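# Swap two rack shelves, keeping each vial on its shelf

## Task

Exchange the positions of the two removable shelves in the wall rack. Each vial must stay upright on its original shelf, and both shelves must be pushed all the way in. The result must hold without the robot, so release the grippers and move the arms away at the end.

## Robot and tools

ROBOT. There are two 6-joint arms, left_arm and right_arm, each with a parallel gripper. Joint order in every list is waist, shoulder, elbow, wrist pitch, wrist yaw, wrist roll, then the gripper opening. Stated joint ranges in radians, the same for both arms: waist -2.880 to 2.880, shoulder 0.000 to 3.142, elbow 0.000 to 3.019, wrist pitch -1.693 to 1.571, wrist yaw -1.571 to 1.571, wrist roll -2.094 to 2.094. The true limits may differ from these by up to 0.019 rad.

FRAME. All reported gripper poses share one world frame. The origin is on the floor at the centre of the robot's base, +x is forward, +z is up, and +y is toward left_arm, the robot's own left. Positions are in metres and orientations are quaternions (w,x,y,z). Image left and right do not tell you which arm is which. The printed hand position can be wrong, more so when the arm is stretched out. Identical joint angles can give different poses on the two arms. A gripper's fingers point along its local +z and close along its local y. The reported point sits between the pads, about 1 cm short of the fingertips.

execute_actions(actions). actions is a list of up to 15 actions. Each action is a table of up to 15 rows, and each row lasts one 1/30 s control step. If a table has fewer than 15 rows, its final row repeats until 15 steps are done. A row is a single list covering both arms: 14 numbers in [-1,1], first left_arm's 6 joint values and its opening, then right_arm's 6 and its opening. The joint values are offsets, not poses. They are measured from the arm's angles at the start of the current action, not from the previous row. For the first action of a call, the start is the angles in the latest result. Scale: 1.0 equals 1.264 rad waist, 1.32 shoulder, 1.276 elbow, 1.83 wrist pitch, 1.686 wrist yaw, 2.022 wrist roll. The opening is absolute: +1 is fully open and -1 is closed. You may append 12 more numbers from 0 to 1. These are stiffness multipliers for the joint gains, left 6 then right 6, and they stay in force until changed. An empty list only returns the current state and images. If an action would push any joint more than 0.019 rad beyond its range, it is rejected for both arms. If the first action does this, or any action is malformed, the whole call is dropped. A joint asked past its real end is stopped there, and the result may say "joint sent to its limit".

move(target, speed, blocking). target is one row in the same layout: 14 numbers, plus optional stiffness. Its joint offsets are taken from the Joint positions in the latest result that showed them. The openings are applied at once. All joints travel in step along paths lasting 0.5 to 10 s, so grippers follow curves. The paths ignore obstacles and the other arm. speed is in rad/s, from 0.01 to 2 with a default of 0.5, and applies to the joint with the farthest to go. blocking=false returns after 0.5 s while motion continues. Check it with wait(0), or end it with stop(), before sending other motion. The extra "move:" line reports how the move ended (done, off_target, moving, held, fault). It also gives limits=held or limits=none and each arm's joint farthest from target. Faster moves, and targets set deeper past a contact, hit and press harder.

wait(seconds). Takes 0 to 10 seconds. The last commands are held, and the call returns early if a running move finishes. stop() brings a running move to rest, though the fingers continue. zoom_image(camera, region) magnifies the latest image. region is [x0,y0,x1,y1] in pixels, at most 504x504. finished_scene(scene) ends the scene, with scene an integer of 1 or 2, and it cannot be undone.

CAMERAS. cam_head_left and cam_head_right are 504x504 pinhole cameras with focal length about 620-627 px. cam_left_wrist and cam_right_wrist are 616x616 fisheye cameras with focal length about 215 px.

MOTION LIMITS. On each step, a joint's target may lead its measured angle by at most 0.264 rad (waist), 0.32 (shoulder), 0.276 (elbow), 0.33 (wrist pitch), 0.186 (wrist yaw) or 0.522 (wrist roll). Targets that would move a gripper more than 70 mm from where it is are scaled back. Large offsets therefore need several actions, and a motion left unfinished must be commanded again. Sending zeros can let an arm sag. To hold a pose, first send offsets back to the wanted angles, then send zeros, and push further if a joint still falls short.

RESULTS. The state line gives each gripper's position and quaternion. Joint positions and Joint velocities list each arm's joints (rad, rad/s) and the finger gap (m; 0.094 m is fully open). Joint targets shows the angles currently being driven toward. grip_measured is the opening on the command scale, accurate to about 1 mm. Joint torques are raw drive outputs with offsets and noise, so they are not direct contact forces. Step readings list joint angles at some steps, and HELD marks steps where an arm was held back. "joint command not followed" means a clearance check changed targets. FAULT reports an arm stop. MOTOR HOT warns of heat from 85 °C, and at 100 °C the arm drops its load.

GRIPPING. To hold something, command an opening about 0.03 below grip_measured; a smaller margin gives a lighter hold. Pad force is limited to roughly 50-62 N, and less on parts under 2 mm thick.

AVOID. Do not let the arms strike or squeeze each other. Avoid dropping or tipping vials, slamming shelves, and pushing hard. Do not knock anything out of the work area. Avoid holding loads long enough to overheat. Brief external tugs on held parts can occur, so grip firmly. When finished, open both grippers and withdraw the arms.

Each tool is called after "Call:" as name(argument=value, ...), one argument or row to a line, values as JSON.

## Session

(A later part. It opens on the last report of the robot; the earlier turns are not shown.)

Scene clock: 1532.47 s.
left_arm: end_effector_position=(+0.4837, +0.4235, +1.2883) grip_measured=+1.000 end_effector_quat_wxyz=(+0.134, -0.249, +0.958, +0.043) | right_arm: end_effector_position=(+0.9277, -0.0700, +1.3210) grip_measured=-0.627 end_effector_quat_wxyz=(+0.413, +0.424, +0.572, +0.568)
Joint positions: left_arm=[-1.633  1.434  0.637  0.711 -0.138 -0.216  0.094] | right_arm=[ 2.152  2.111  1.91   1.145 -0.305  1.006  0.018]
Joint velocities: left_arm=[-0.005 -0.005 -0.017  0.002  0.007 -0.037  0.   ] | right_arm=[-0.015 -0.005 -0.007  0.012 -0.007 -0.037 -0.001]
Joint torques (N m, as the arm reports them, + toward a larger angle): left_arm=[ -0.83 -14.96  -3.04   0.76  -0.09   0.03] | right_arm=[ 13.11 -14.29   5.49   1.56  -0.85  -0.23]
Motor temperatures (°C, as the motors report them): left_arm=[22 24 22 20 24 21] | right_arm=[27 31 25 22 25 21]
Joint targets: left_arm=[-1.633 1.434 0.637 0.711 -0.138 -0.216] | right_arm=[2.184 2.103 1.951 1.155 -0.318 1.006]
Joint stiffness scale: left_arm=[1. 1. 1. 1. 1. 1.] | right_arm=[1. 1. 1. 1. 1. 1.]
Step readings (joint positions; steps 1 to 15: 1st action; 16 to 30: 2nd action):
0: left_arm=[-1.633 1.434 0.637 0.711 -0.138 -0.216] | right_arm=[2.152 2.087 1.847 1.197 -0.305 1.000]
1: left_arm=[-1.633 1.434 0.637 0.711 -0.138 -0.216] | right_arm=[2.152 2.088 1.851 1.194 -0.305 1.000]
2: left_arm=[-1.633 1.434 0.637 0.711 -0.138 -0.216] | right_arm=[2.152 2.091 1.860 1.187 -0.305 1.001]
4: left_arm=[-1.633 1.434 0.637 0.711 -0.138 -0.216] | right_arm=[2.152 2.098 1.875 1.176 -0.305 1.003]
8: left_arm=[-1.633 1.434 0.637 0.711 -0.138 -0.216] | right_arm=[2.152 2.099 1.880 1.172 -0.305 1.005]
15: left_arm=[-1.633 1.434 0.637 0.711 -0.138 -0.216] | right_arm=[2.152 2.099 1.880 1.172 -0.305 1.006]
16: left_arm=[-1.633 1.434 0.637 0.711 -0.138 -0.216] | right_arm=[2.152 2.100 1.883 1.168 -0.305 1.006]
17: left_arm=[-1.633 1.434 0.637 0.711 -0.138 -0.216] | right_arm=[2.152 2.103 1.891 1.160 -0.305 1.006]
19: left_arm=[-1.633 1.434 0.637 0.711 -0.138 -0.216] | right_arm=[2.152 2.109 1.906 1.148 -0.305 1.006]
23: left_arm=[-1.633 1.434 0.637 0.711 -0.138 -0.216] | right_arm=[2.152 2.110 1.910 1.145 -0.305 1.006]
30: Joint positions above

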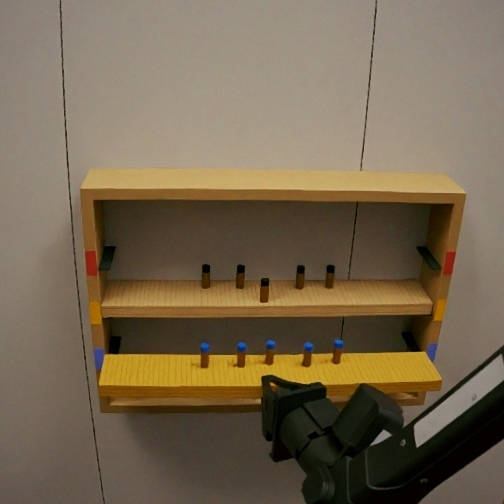

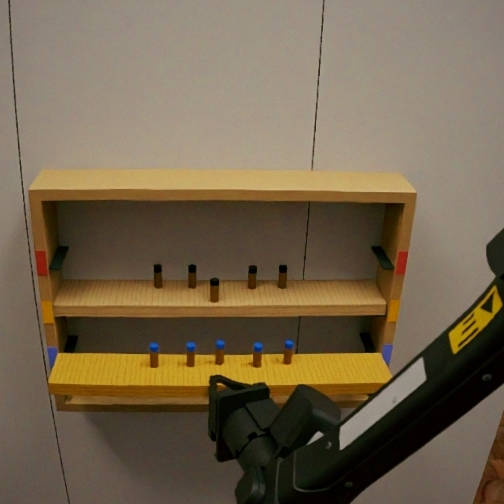

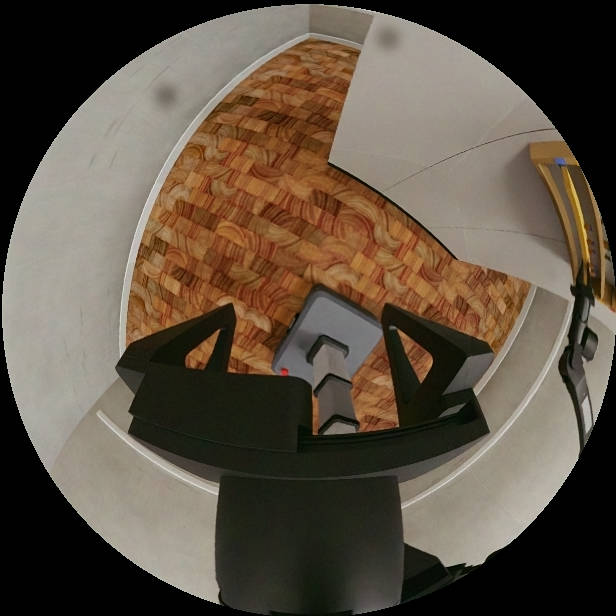

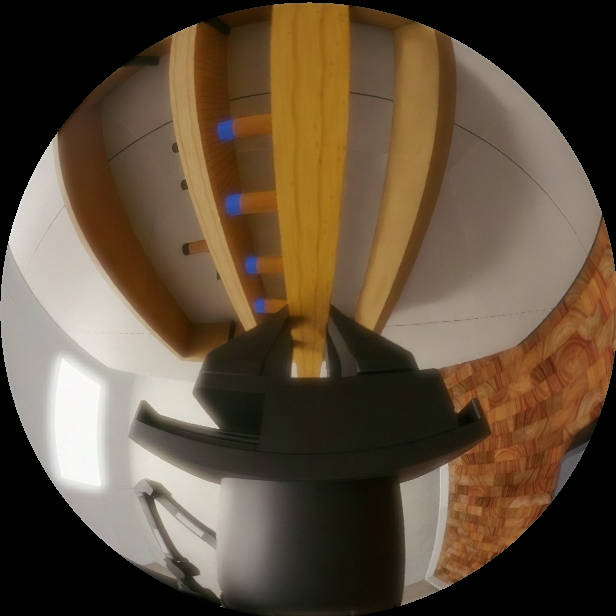

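Call:
execute_actions(
  actions=[
    [[0,0,0,0,0,0,1,0.047,-0.052,0.0,0.038,-0.008,0,-0.66]],
    [[0,0,0,0,0,0,1,0.047,-0.03,0.015,0.03,-0.008,0,-0.66]],
  ],
)

Scene clock: 1539.10 s.
left_arm: end_effector_position=(+0.4837, +0.4235, +1.2883) grip_measured=+1.000 end_effector_quat_wxyz=(+0.134, -0.249, +0.958, +0.043) | right_arm: end_effector_position=(+0.9234, -0.0671, +1.3226) grip_measured=-0.627 end_effector_quat_wxyz=(+0.411, +0.425, +0.571, +0.569)
Joint positions: left_arm=[-1.633  1.434  0.637  0.711 -0.138 -0.216  0.094] | right_arm=[ 2.156  2.108  1.894  1.156 -0.305  1.006  0.018]
Joint velocities: left_arm=[-0.005  0.005 -0.007 -0.007 -0.022 -0.081  0.   ] | right_arm=[ 0.005 -0.015  0.002  0.002 -0.022 -0.037  0.001]
Joint torques (N m, as the arm reports them, + toward a larger angle): left_arm=[ -0.82 -14.99  -3.04   0.72  -0.09   0.02] | right_arm=[ 15.11 -16.69   3.93   3.01  -0.88  -0.22]
Motor temperatures (°C, as the motors report them): left_arm=[22 24 22 20 24 21] | right_arm=[27 31 25 22 25 21]
Joint targets: left_arm=[-1.633 1.434 0.637 0.711 -0.138 -0.216] | right_arm=[2.212 2.068 1.913 1.209 -0.318 1.006]
Joint stiffness scale: left_arm=[1. 1. 1. 1. 1. 1.] | right_arm=[1. 1. 1. 1. 1. 1.]
Step readings (joint positions; steps 1 to 15: 1st action; 16 to 30: 2nd action):
0: left_arm=[-1.633 1.434 0.637 0.711 -0.138 -0.216] | right_arm=[2.152 2.111 1.910 1.145 -0.305 1.006]
1: left_arm=[-1.633 1.434 0.637 0.711 -0.138 -0.216] | right_arm=[2.152 2.110 1.908 1.145 -0.305 1.006]
2: left_arm=[-1.633 1.434 0.637 0.711 -0.138 -0.216] | right_arm=[2.152 2.109 1.905 1.148 -0.305 1.006]
4: left_arm=[-1.633 1.434 0.637 0.711 -0.138 -0.216] | right_arm=[2.152 2.108 1.899 1.153 -0.305 1.006]
8: left_arm=[-1.633 1.434 0.637 0.711 -0.138 -0.216] | right_arm=[2.152 2.108 1.894 1.154 -0.305 1.006]
15: left_arm=[-1.633 1.434 0.637 0.711 -0.138 -0.216] | right_arm=[2.152 2.108 1.894 1.154 -0.305 1.006]
16: left_arm=[-1.633 1.434 0.637 0.711 -0.138 -0.216] | right_arm=[2.152 2.108 1.894 1.154 -0.305 1.006]
17: left_arm=[-1.633 1.434 0.637 0.711 -0.138 -0.216] | right_arm=[2.152 2.108 1.894 1.154 -0.305 1.006]
19: left_arm=[-1.633 1.434 0.637 0.711 -0.138 -0.216] | right_arm=[2.153 2.108 1.894 1.155 -0.305 1.006]
23: left_arm=[-1.633 1.434 0.637 0.711 -0.138 -0.216] | right_arm=[2.155 2.108 1.894 1.156 -0.305 1.006]
30: Joint positions above

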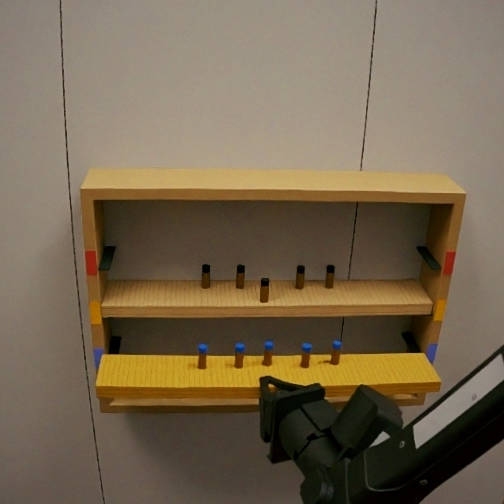

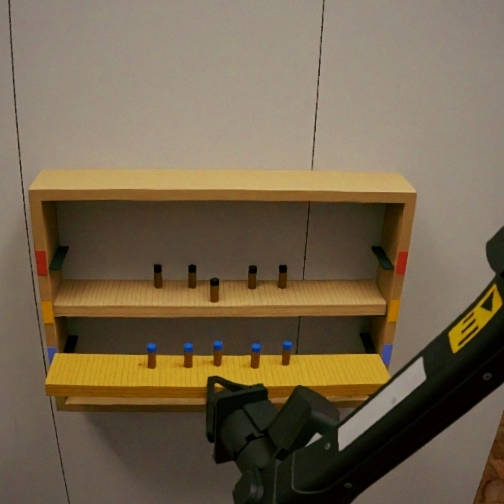

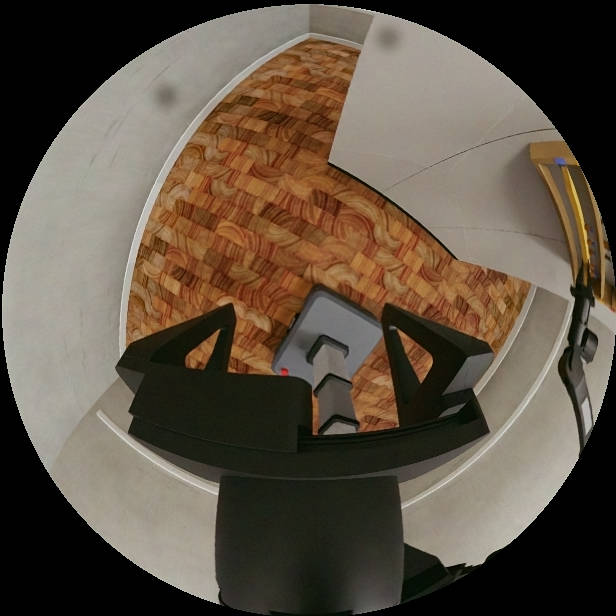

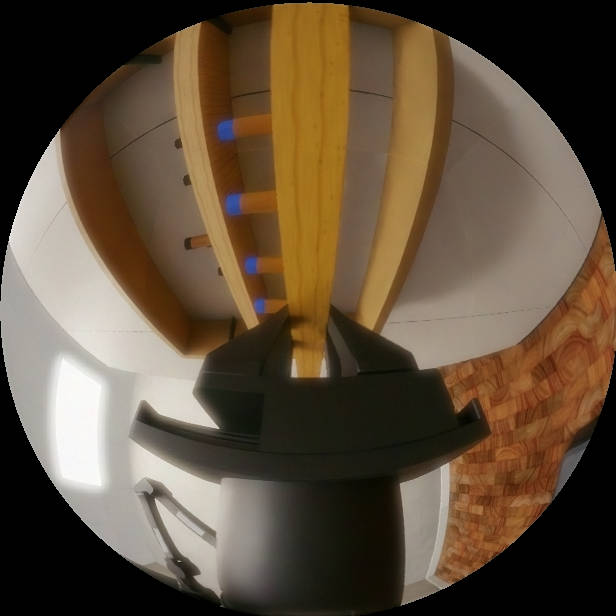

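Call:
execute_actions(
  actions=[
    [[0,0,0,0,0,0,1,0.035,-0.065,0.02,0.044,-0.008,0,-0.66]],
    [[0,0,0,0,0,0,1,0.03,-0.035,0.02,0.025,-0.008,0,-0.66]],
  ],
)

Scene clock: 1544.37 s.
left_arm: end_effector_position=(+0.4837, +0.4235, +1.2883) grip_measured=+1.000 end_effector_quat_wxyz=(+0.134, -0.249, +0.958, +0.043) | right_arm: end_effector_position=(+0.9261, -0.0701, +1.3272) grip_measured=-0.627 end_effector_quat_wxyz=(+0.417, +0.423, +0.567, +0.570)
Joint positions: left_arm=[-1.633  1.434  0.637  0.711 -0.138 -0.216  0.094] | right_arm=[ 2.156  2.103  1.894  1.166 -0.305  1.006  0.018]
Joint velocities: left_arm=[-0.015 -0.024 -0.022  0.002  0.051  0.051  0.   ] | right_arm=[ 0.005 -0.024  0.007 -0.017 -0.066 -0.007  0.   ]
Joint torques (N m, as the arm reports them, + toward a larger angle): left_arm=[ -0.83 -15.01  -3.04   0.73  -0.09   0.04] | right_arm=[ 13.59 -16.95   4.41   2.75  -0.88  -0.23]
Motor temperatures (°C, as the motors report them): left_arm=[22 24 22 20 24 21] | right_arm=[27 32 25 22 25 21]
Joint targets: left_arm=[-1.633 1.434 0.637 0.711 -0.138 -0.216] | right_arm=[2.194 2.057 1.920 1.212 -0.318 1.006]
Joint stiffness scale: left_arm=[1. 1. 1. 1. 1. 1.] | right_arm=[1. 1. 1. 1. 1. 1.]
Step readings (joint positions; steps 1 to 15: 1st action; 16 to 30: 2nd action):
0: left_arm=[-1.633 1.434 0.637 0.711 -0.138 -0.216] | right_arm=[2.156 2.108 1.894 1.156 -0.305 1.006]
1: left_arm=[-1.633 1.434 0.637 0.711 -0.138 -0.216] | right_arm=[2.156 2.108 1.894 1.156 -0.305 1.006]
2: left_arm=[-1.633 1.434 0.637 0.711 -0.138 -0.216] | right_arm=[2.156 2.108 1.894 1.158 -0.305 1.006]
4: left_arm=[-1.633 1.434 0.637 0.711 -0.138 -0.216] | right_arm=[2.156 2.108 1.894 1.161 -0.305 1.006]
8: left_arm=[-1.633 1.434 0.637 0.711 -0.138 -0.216] | right_arm=[2.156 2.106 1.894 1.163 -0.305 1.006]
15: left_arm=[-1.633 1.434 0.637 0.711 -0.138 -0.216] | right_arm=[2.156 2.103 1.894 1.166 -0.305 1.006]
16: left_arm=[-1.633 1.434 0.637 0.711 -0.138 -0.216] | right_arm=[2.156 2.103 1.894 1.166 -0.305 1.006]
17: left_arm=[-1.633 1.434 0.637 0.711 -0.138 -0.216] | right_arm=[2.156 2.103 1.894 1.166 -0.305 1.006]
19: left_arm=[-1.633 1.434 0.637 0.711 -0.138 -0.216] | right_arm=[2.156 2.103 1.894 1.166 -0.305 1.006]
23: left_arm=[-1.633 1.434 0.637 0.711 -0.138 -0.216] | right_arm=[2.156 2.103 1.894 1.166 -0.305 1.006]
30: Joint positions above

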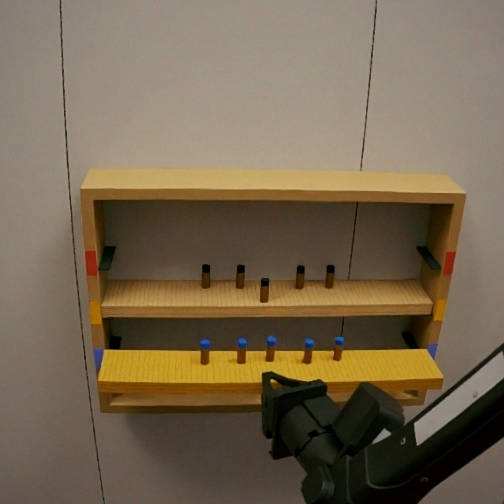

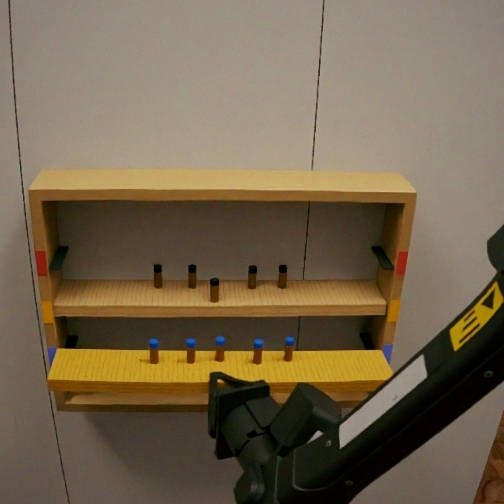

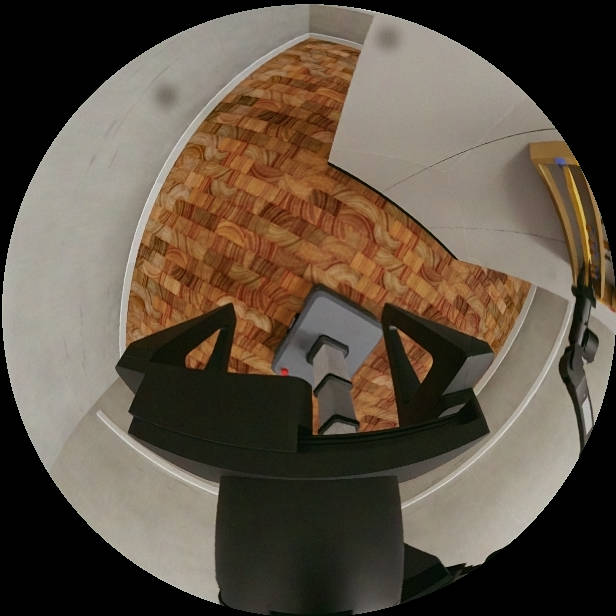

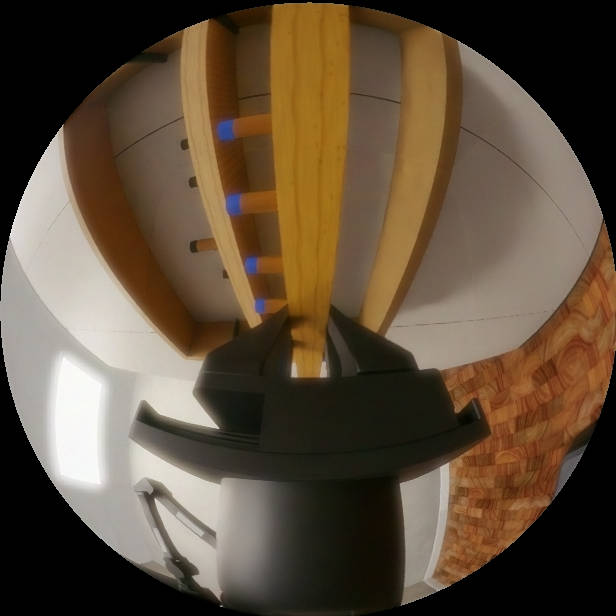

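Call:
execute_actions(
  actions=[
    [[0,0,0,0,0,0,1,0.03,-0.002,0.06,-0.005,-0.008,0,-0.66]],
    [[0,0,0,0,0,0,1,0.03,-0.002,0.06,-0.006,-0.008,0,-0.66]],
    [[0,0,0,0,0,0,1,0.03,-0.001,0.06,-0.006,-0.008,0,-0.66]],
  ],
)

Call:
zoom_image(
  camera="cam_head_left",
  region=[70,220,490,430],
)

Scene clock: 1554.47 s.
left_arm: end_effector_position=(+0.4837, +0.4235, +1.2883) grip_measured=+1.000 end_effector_quat_wxyz=(+0.134, -0.249, +0.958, +0.043) | right_arm: end_effector_position=(+0.9518, -0.0719, +1.3276) grip_measured=-0.627 end_effector_quat_wxyz=(+0.422, +0.422, +0.564, +0.571)
Joint positions: left_arm=[-1.633  1.434  0.637  0.711 -0.138 -0.216  0.094] | right_arm=[ 2.156  2.13   1.997  1.103 -0.305  1.006  0.018]
Joint velocities: left_arm=[-0.015  0.005 -0.007  0.012 -0.022  0.007  0.   ] | right_arm=[ 0.005 -0.015  0.002 -0.017 -0.037  0.007 -0.001]
Joint torques (N m, as the arm reports them, + toward a larger angle): left_arm=[ -0.87 -15.02  -3.01   0.73  -0.09   0.03] | right_arm=[ 14.18 -15.23   6.19   1.54  -0.89  -0.24]
Motor temperatures (°C, as the motors report them): left_arm=[22 24 22 20 24 21] | right_arm=[27 32 25 22 25 21]
Joint targets: left_arm=[-1.633 1.434 0.637 0.711 -0.138 -0.216] | right_arm=[2.194 2.120 2.041 1.113 -0.318 1.006]
Joint stiffness scale: left_arm=[1. 1. 1. 1. 1. 1.] | right_arm=[1. 1. 1. 1. 1. 1.]
Step readings (joint positions; steps 1 to 15: 1st action; 16 to 30: 2nd action; 31 to 45: 3rd action):
0: left_arm=[-1.633 1.434 0.637 0.711 -0.138 -0.216] | right_arm=[2.156 2.103 1.894 1.166 -0.305 1.006]
1: left_arm=[-1.633 1.434 0.637 0.711 -0.138 -0.216] | right_arm=[2.156 2.104 1.897 1.164 -0.305 1.006]
2: left_arm=[-1.633 1.434 0.637 0.711 -0.138 -0.216] | right_arm=[2.156 2.107 1.906 1.157 -0.305 1.006]
4: left_arm=[-1.633 1.434 0.637 0.711 -0.138 -0.216] | right_arm=[2.156 2.112 1.921 1.148 -0.305 1.006]
8: left_arm=[-1.633 1.434 0.637 0.711 -0.138 -0.216] | right_arm=[2.156 2.112 1.930 1.146 -0.305 1.006]
15: left_arm=[-1.633 1.434 0.637 0.711 -0.138 -0.216] | right_arm=[2.156 2.112 1.930 1.146 -0.305 1.006]
16: left_arm=[-1.633 1.434 0.637 0.711 -0.138 -0.216] | right_arm=[2.156 2.113 1.934 1.143 -0.305 1.006]
17: left_arm=[-1.633 1.434 0.637 0.711 -0.138 -0.216] | right_arm=[2.156 2.116 1.942 1.136 -0.305 1.006]
19: left_arm=[-1.633 1.434 0.637 0.711 -0.138 -0.216] | right_arm=[2.156 2.120 1.957 1.127 -0.305 1.006]
23: left_arm=[-1.633 1.434 0.637 0.711 -0.138 -0.216] | right_arm=[2.156 2.121 1.964 1.124 -0.305 1.006]
30: left_arm=[-1.633 1.434 0.637 0.711 -0.138 -0.216] | right_arm=[2.156 2.121 1.965 1.124 -0.305 1.006]
31: left_arm=[-1.633 1.434 0.637 0.711 -0.138 -0.216] | right_arm=[2.156 2.122 1.968 1.122 -0.305 1.006]
32: left_arm=[-1.633 1.434 0.637 0.711 -0.138 -0.216] | right_arm=[2.156 2.125 1.977 1.115 -0.305 1.006]
34: left_arm=[-1.633 1.434 0.637 0.711 -0.138 -0.216] | right_arm=[2.156 2.130 1.991 1.105 -0.305 1.006]
38: left_arm=[-1.633 1.434 0.637 0.711 -0.138 -0.216] | right_arm=[2.156 2.130 1.997 1.103 -0.305 1.006]
45: Joint positions above

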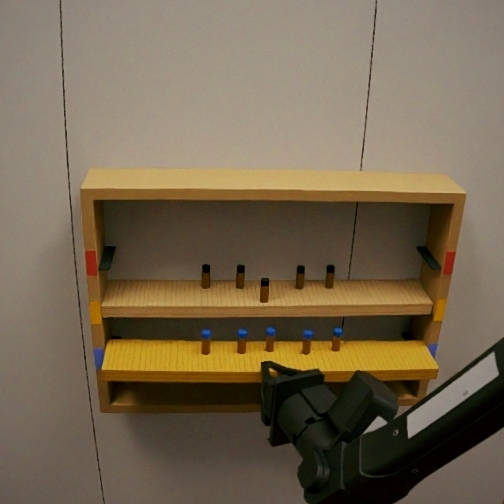

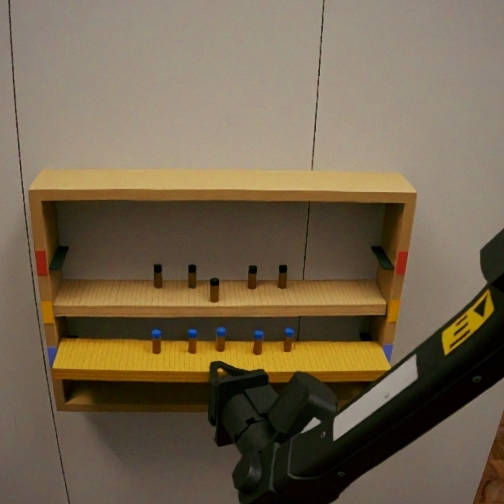

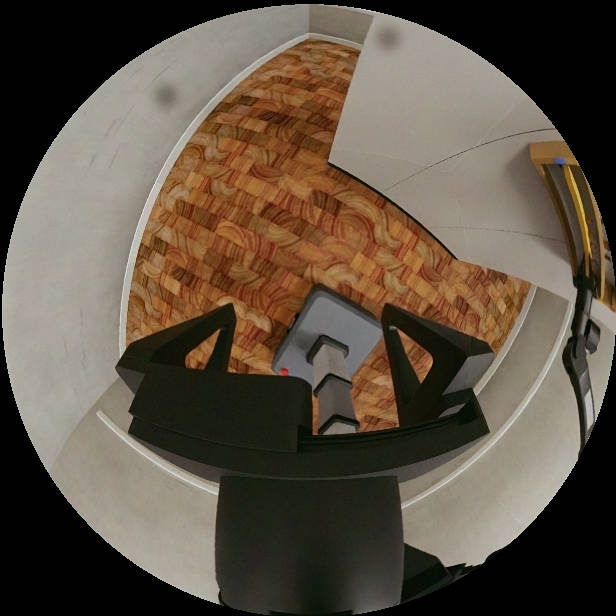

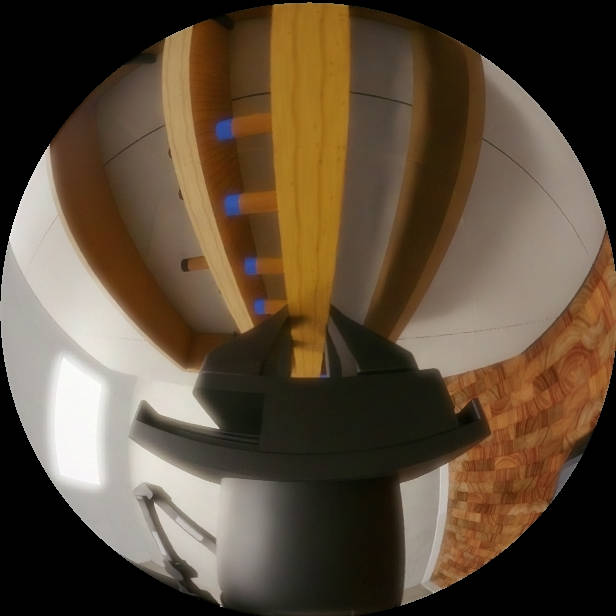

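Region (70, 220, 490, 430) of cam_head_left's 504x504 image, scaled by 1.200, with more detail than that image has.

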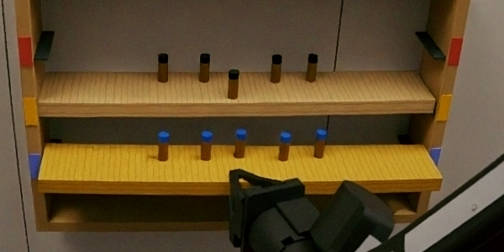

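Call:
execute_actions(
  actions=[
    [[0,0,0,0,0,0,1,0.03,0.002,0.065,-0.009,-0.008,0,-0.66]],
    [[0,0,0,0,0,0,1,0.03,0.002,0.065,-0.009,-0.008,0,-0.66]],
    [[0,0,0,0,0,0,1,0.03,0.002,0.066,-0.009,-0.008,0,-0.66]],
    [[0,0,0,0,0,0,1,0.03,0.002,0.067,-0.009,-0.008,0,-0.66]],
    [[0,0,0,0,0,0,1,0.03,0.002,0.068,-0.009,-0.008,0,-0.66]],
  ],
)

Scene clock: 1562.40 s.
left_arm: end_effector_position=(+0.4837, +0.4235, +1.2883) grip_measured=+1.000 end_effector_quat_wxyz=(+0.134, -0.249, +0.958, +0.043) | right_arm: end_effector_position=(+0.9911, -0.0726, +1.3249) grip_measured=-0.627 end_effector_quat_wxyz=(+0.423, +0.421, +0.564, +0.571)
Joint positions: left_arm=[-1.633  1.434  0.637  0.711 -0.138 -0.216  0.094] | right_arm=[ 2.156  2.187  2.184  0.974 -0.305  1.004  0.018]
Joint velocities: left_arm=[-0.015  0.005 -0.012 -0.012 -0.051 -0.081  0.   ] | right_arm=[-0.005 -0.015  0.002 -0.022  0.007 -0.007  0.   ]
Joint torques (N m, as the arm reports them, + toward a larger angle): left_arm=[ -0.82 -14.93  -3.05   0.73  -0.09   0.03] | right_arm=[ 14.81 -15.5    7.28   1.46  -0.85  -0.23]
Motor temperatures (°C, as the motors report them): left_arm=[22 24 22 20 24 21] | right_arm=[28 32 25 22 25 21]
Joint targets: left_arm=[-1.633 1.434 0.637 0.711 -0.138 -0.216] | right_arm=[2.194 2.178 2.234 0.983 -0.318 1.004]
Joint stiffness scale: left_arm=[1. 1. 1. 1. 1. 1.] | right_arm=[1. 1. 1. 1. 1. 1.]
Step readings (joint positions; steps 1 to 15: 1st action; 16 to 30: 2nd action; 31 to 45: 3rd action; 46 to 60: 4th action; 61 to 75: 5th action):
0: left_arm=[-1.633 1.434 0.637 0.711 -0.138 -0.216] | right_arm=[2.156 2.130 1.997 1.103 -0.305 1.006]
1: left_arm=[-1.633 1.434 0.637 0.711 -0.138 -0.216] | right_arm=[2.156 2.131 2.001 1.099 -0.305 1.006]
2: left_arm=[-1.633 1.434 0.637 0.711 -0.138 -0.216] | right_arm=[2.156 2.135 2.012 1.091 -0.305 1.006]
4: left_arm=[-1.633 1.434 0.637 0.711 -0.138 -0.216] | right_arm=[2.156 2.141 2.028 1.079 -0.305 1.006]
8: left_arm=[-1.633 1.434 0.637 0.711 -0.138 -0.216] | right_arm=[2.156 2.143 2.033 1.076 -0.305 1.006]
15: left_arm=[-1.633 1.434 0.637 0.711 -0.138 -0.216] | right_arm=[2.156 2.143 2.033 1.076 -0.305 1.006]
16: left_arm=[-1.633 1.434 0.637 0.711 -0.138 -0.216] | right_arm=[2.156 2.144 2.037 1.073 -0.305 1.006]
17: left_arm=[-1.633 1.434 0.637 0.711 -0.138 -0.216] | right_arm=[2.156 2.148 2.048 1.065 -0.305 1.006]
19: left_arm=[-1.633 1.434 0.637 0.711 -0.138 -0.216] | right_arm=[2.156 2.153 2.064 1.055 -0.305 1.006]
23: left_arm=[-1.633 1.434 0.637 0.711 -0.138 -0.216] | right_arm=[2.156 2.154 2.071 1.051 -0.305 1.006]
30: left_arm=[-1.633 1.434 0.637 0.711 -0.138 -0.216] | right_arm=[2.156 2.154 2.071 1.050 -0.305 1.006]
31: left_arm=[-1.633 1.434 0.637 0.711 -0.138 -0.216] | right_arm=[2.156 2.155 2.075 1.047 -0.305 1.006]
32: left_arm=[-1.633 1.434 0.637 0.711 -0.138 -0.216] | right_arm=[2.156 2.159 2.086 1.039 -0.305 1.006]
34: left_arm=[-1.633 1.434 0.637 0.711 -0.138 -0.216] | right_arm=[2.156 2.165 2.102 1.030 -0.305 1.005]
38: left_arm=[-1.633 1.434 0.637 0.711 -0.138 -0.216] | right_arm=[2.156 2.165 2.109 1.026 -0.305 1.005]
45: left_arm=[-1.633 1.434 0.637 0.711 -0.138 -0.216] | right_arm=[2.156 2.165 2.109 1.024 -0.305 1.005]
46: left_arm=[-1.633 1.434 0.637 0.711 -0.138 -0.216] | right_arm=[2.156 2.166 2.113 1.021 -0.305 1.005]
47: left_arm=[-1.633 1.434 0.637 0.711 -0.138 -0.216] | right_arm=[2.156 2.170 2.124 1.013 -0.305 1.005]
49: left_arm=[-1.633 1.434 0.637 0.711 -0.138 -0.216] | right_arm=[2.156 2.175 2.140 1.004 -0.305 1.005]
53: left_arm=[-1.633 1.434 0.637 0.711 -0.138 -0.216] | right_arm=[2.156 2.176 2.147 1.000 -0.305 1.005]
60: left_arm=[-1.633 1.434 0.637 0.711 -0.138 -0.216] | right_arm=[2.156 2.176 2.147 0.999 -0.305 1.005]
61: left_arm=[-1.633 1.434 0.637 0.711 -0.138 -0.216] | right_arm=[2.156 2.177 2.151 0.995 -0.305 1.005]
62: left_arm=[-1.633 1.434 0.637 0.711 -0.138 -0.216] | right_arm=[2.156 2.181 2.161 0.988 -0.305 1.004]
64: left_arm=[-1.633 1.434 0.637 0.711 -0.138 -0.216] | right_arm=[2.156 2.186 2.177 0.979 -0.305 1.004]
68: left_arm=[-1.633 1.434 0.637 0.711 -0.138 -0.216] | right_arm=[2.156 2.187 2.184 0.974 -0.305 1.004]
75: Joint positions above

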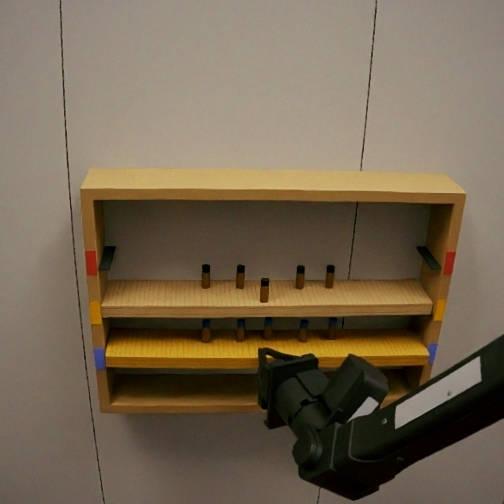

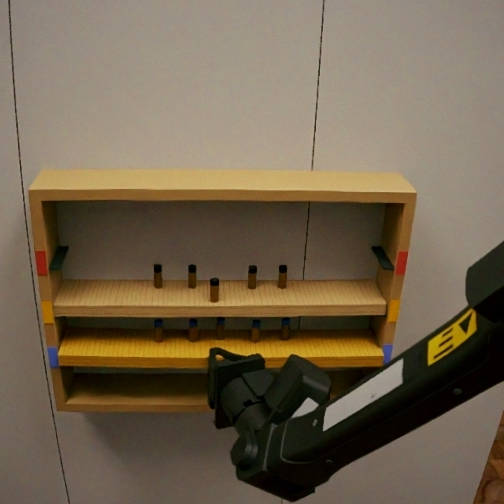

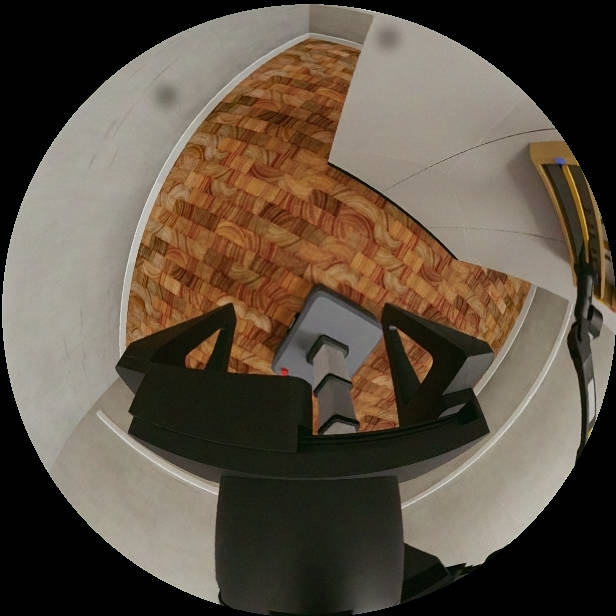

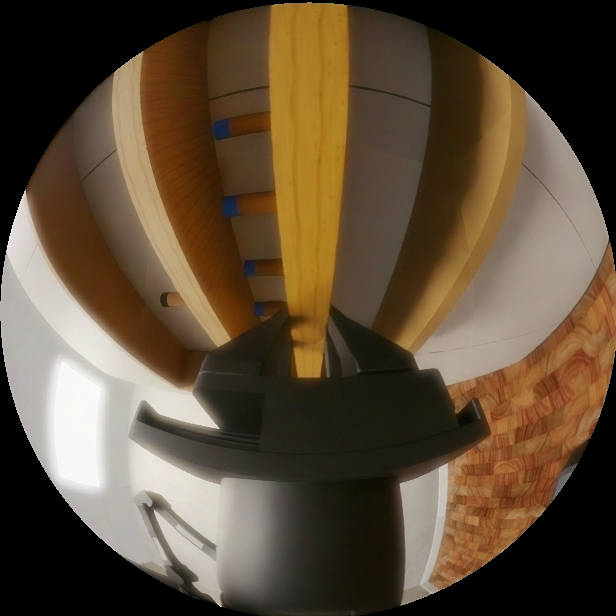

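Call:
execute_actions(
  actions=[
    [[0,0,0,0,0,0,1,0.0,0.004,0.07,-0.011,-0.008,0,-0.66]],
    [[0,0,0,0,0,0,1,0.02,0.004,0.072,-0.011,-0.008,0,-0.66]],
    [[0,0,0,0,0,0,1,0.02,0.003,0.072,-0.01,-0.008,0,-0.66]],
    [[0,0,0,0,0,0,1,0.02,0.0,0.065,-0.005,-0.008,0,-0.66]],
  ],
)

Call:
zoom_image(
  camera="cam_head_left",
  region=[70,220,490,430],
)

Scene clock: 1568.97 s.
left_arm: end_effector_position=(+0.4837, +0.4235, +1.2883) grip_measured=+1.000 end_effector_quat_wxyz=(+0.134, -0.249, +0.958, +0.043) | right_arm: end_effector_position=(+1.0129, -0.0718, +1.3221) grip_measured=-0.627 end_effector_quat_wxyz=(+0.424, +0.418, +0.567, +0.569)
Joint positions: left_arm=[-1.633  1.434  0.637  0.711 -0.138 -0.216  0.094] | right_arm=[ 2.156  2.234  2.317  0.884 -0.307  0.994  0.018]
Joint velocities: left_arm=[ 0.005  0.005  0.022  0.012 -0.051 -0.066  0.   ] | right_arm=[-0.015  0.005 -0.012 -0.002 -0.022  0.022  0.001]
Joint torques (N m, as the arm reports them, + toward a larger angle): left_arm=[ -0.85 -14.93  -3.05   0.76  -0.09   0.04] | right_arm=[ 13.94 -16.32   8.89   1.13  -0.8   -0.18]
Motor temperatures (°C, as the motors report them): left_arm=[22 24 22 20 24 21] | right_arm=[28 32 26 22 25 21]
Joint targets: left_arm=[-1.633 1.434 0.637 0.711 -0.138 -0.216] | right_arm=[2.181 2.223 2.381 0.883 -0.319 1.000]
Joint stiffness scale: left_arm=[1. 1. 1. 1. 1. 1.] | right_arm=[1. 1. 1. 1. 1. 1.]
Step readings (joint positions; steps 1 to 15: 1st action; 16 to 30: 2nd action; 31 to 45: 3rd action; 46 to 60: 4th action):
0: left_arm=[-1.633 1.434 0.637 0.711 -0.138 -0.216] | right_arm=[2.156 2.187 2.184 0.974 -0.305 1.004]
1: left_arm=[-1.633 1.434 0.637 0.711 -0.138 -0.216] | right_arm=[2.156 2.188 2.189 0.970 -0.305 1.004]
2: left_arm=[-1.633 1.434 0.637 0.711 -0.138 -0.216] | right_arm=[2.156 2.193 2.200 0.961 -0.305 1.003]
4: left_arm=[-1.633 1.434 0.637 0.711 -0.138 -0.216] | right_arm=[2.156 2.199 2.216 0.951 -0.305 1.003]
8: left_arm=[-1.633 1.434 0.637 0.711 -0.138 -0.216] | right_arm=[2.156 2.199 2.222 0.947 -0.305 1.003]
15: left_arm=[-1.633 1.434 0.637 0.711 -0.138 -0.216] | right_arm=[2.156 2.199 2.222 0.945 -0.305 1.003]
16: left_arm=[-1.633 1.434 0.637 0.711 -0.138 -0.216] | right_arm=[2.156 2.201 2.227 0.942 -0.305 1.003]
17: left_arm=[-1.633 1.434 0.637 0.711 -0.138 -0.216] | right_arm=[2.156 2.205 2.239 0.933 -0.305 1.002]
19: left_arm=[-1.633 1.434 0.637 0.711 -0.138 -0.216] | right_arm=[2.156 2.211 2.256 0.923 -0.305 1.001]
23: left_arm=[-1.633 1.434 0.637 0.711 -0.138 -0.216] | right_arm=[2.156 2.211 2.262 0.919 -0.305 1.001]
30: left_arm=[-1.633 1.434 0.637 0.711 -0.138 -0.216] | right_arm=[2.156 2.211 2.262 0.918 -0.305 1.001]
31: left_arm=[-1.633 1.434 0.637 0.711 -0.138 -0.216] | right_arm=[2.156 2.213 2.267 0.914 -0.305 1.001]
32: left_arm=[-1.633 1.434 0.637 0.711 -0.138 -0.216] | right_arm=[2.156 2.218 2.279 0.906 -0.305 1.000]
34: left_arm=[-1.633 1.434 0.637 0.711 -0.138 -0.216] | right_arm=[2.156 2.223 2.294 0.897 -0.305 1.000]
38: left_arm=[-1.633 1.434 0.637 0.711 -0.138 -0.216] | right_arm=[2.156 2.223 2.298 0.892 -0.305 1.000]
45: left_arm=[-1.633 1.434 0.637 0.711 -0.138 -0.216] | right_arm=[2.156 2.223 2.298 0.892 -0.305 1.000]
46: left_arm=[-1.633 1.434 0.637 0.711 -0.138 -0.216] | right_arm=[2.156 2.224 2.302 0.890 -0.305 1.000]
47: left_arm=[-1.633 1.434 0.637 0.711 -0.138 -0.216] | right_arm=[2.156 2.227 2.306 0.888 -0.306 1.000]
49: left_arm=[-1.633 1.434 0.637 0.711 -0.138 -0.216] | right_arm=[2.156 2.233 2.314 0.884 -0.306 0.996]
53: left_arm=[-1.633 1.434 0.637 0.711 -0.138 -0.216] | right_arm=[2.156 2.234 2.317 0.884 -0.307 0.994]
60: Joint positions above

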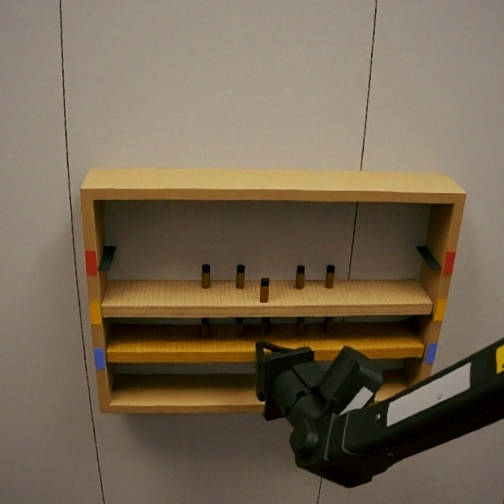

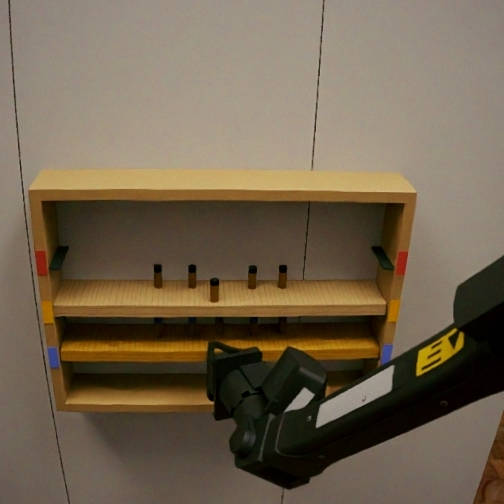

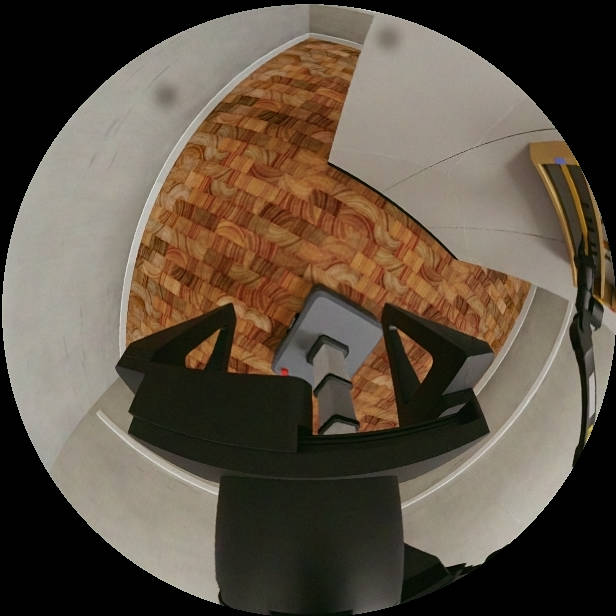

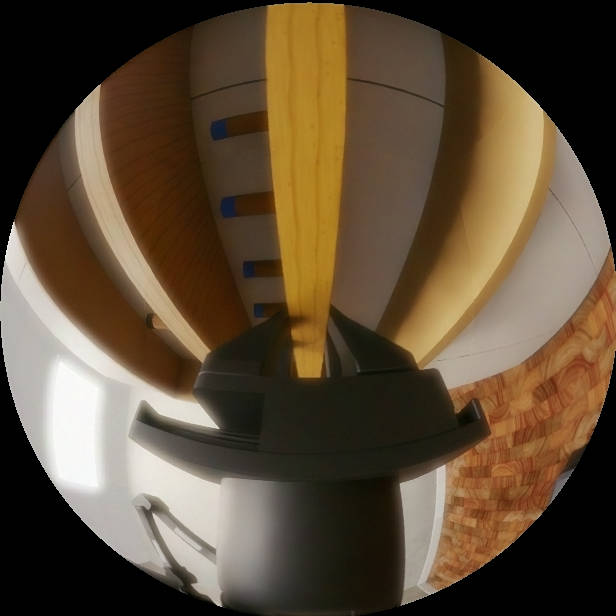

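Region (70, 220, 490, 430) of cam_head_left's 504x504 image, scaled by 1.200, with more detail than that image has.

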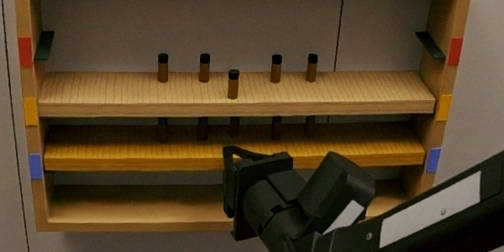

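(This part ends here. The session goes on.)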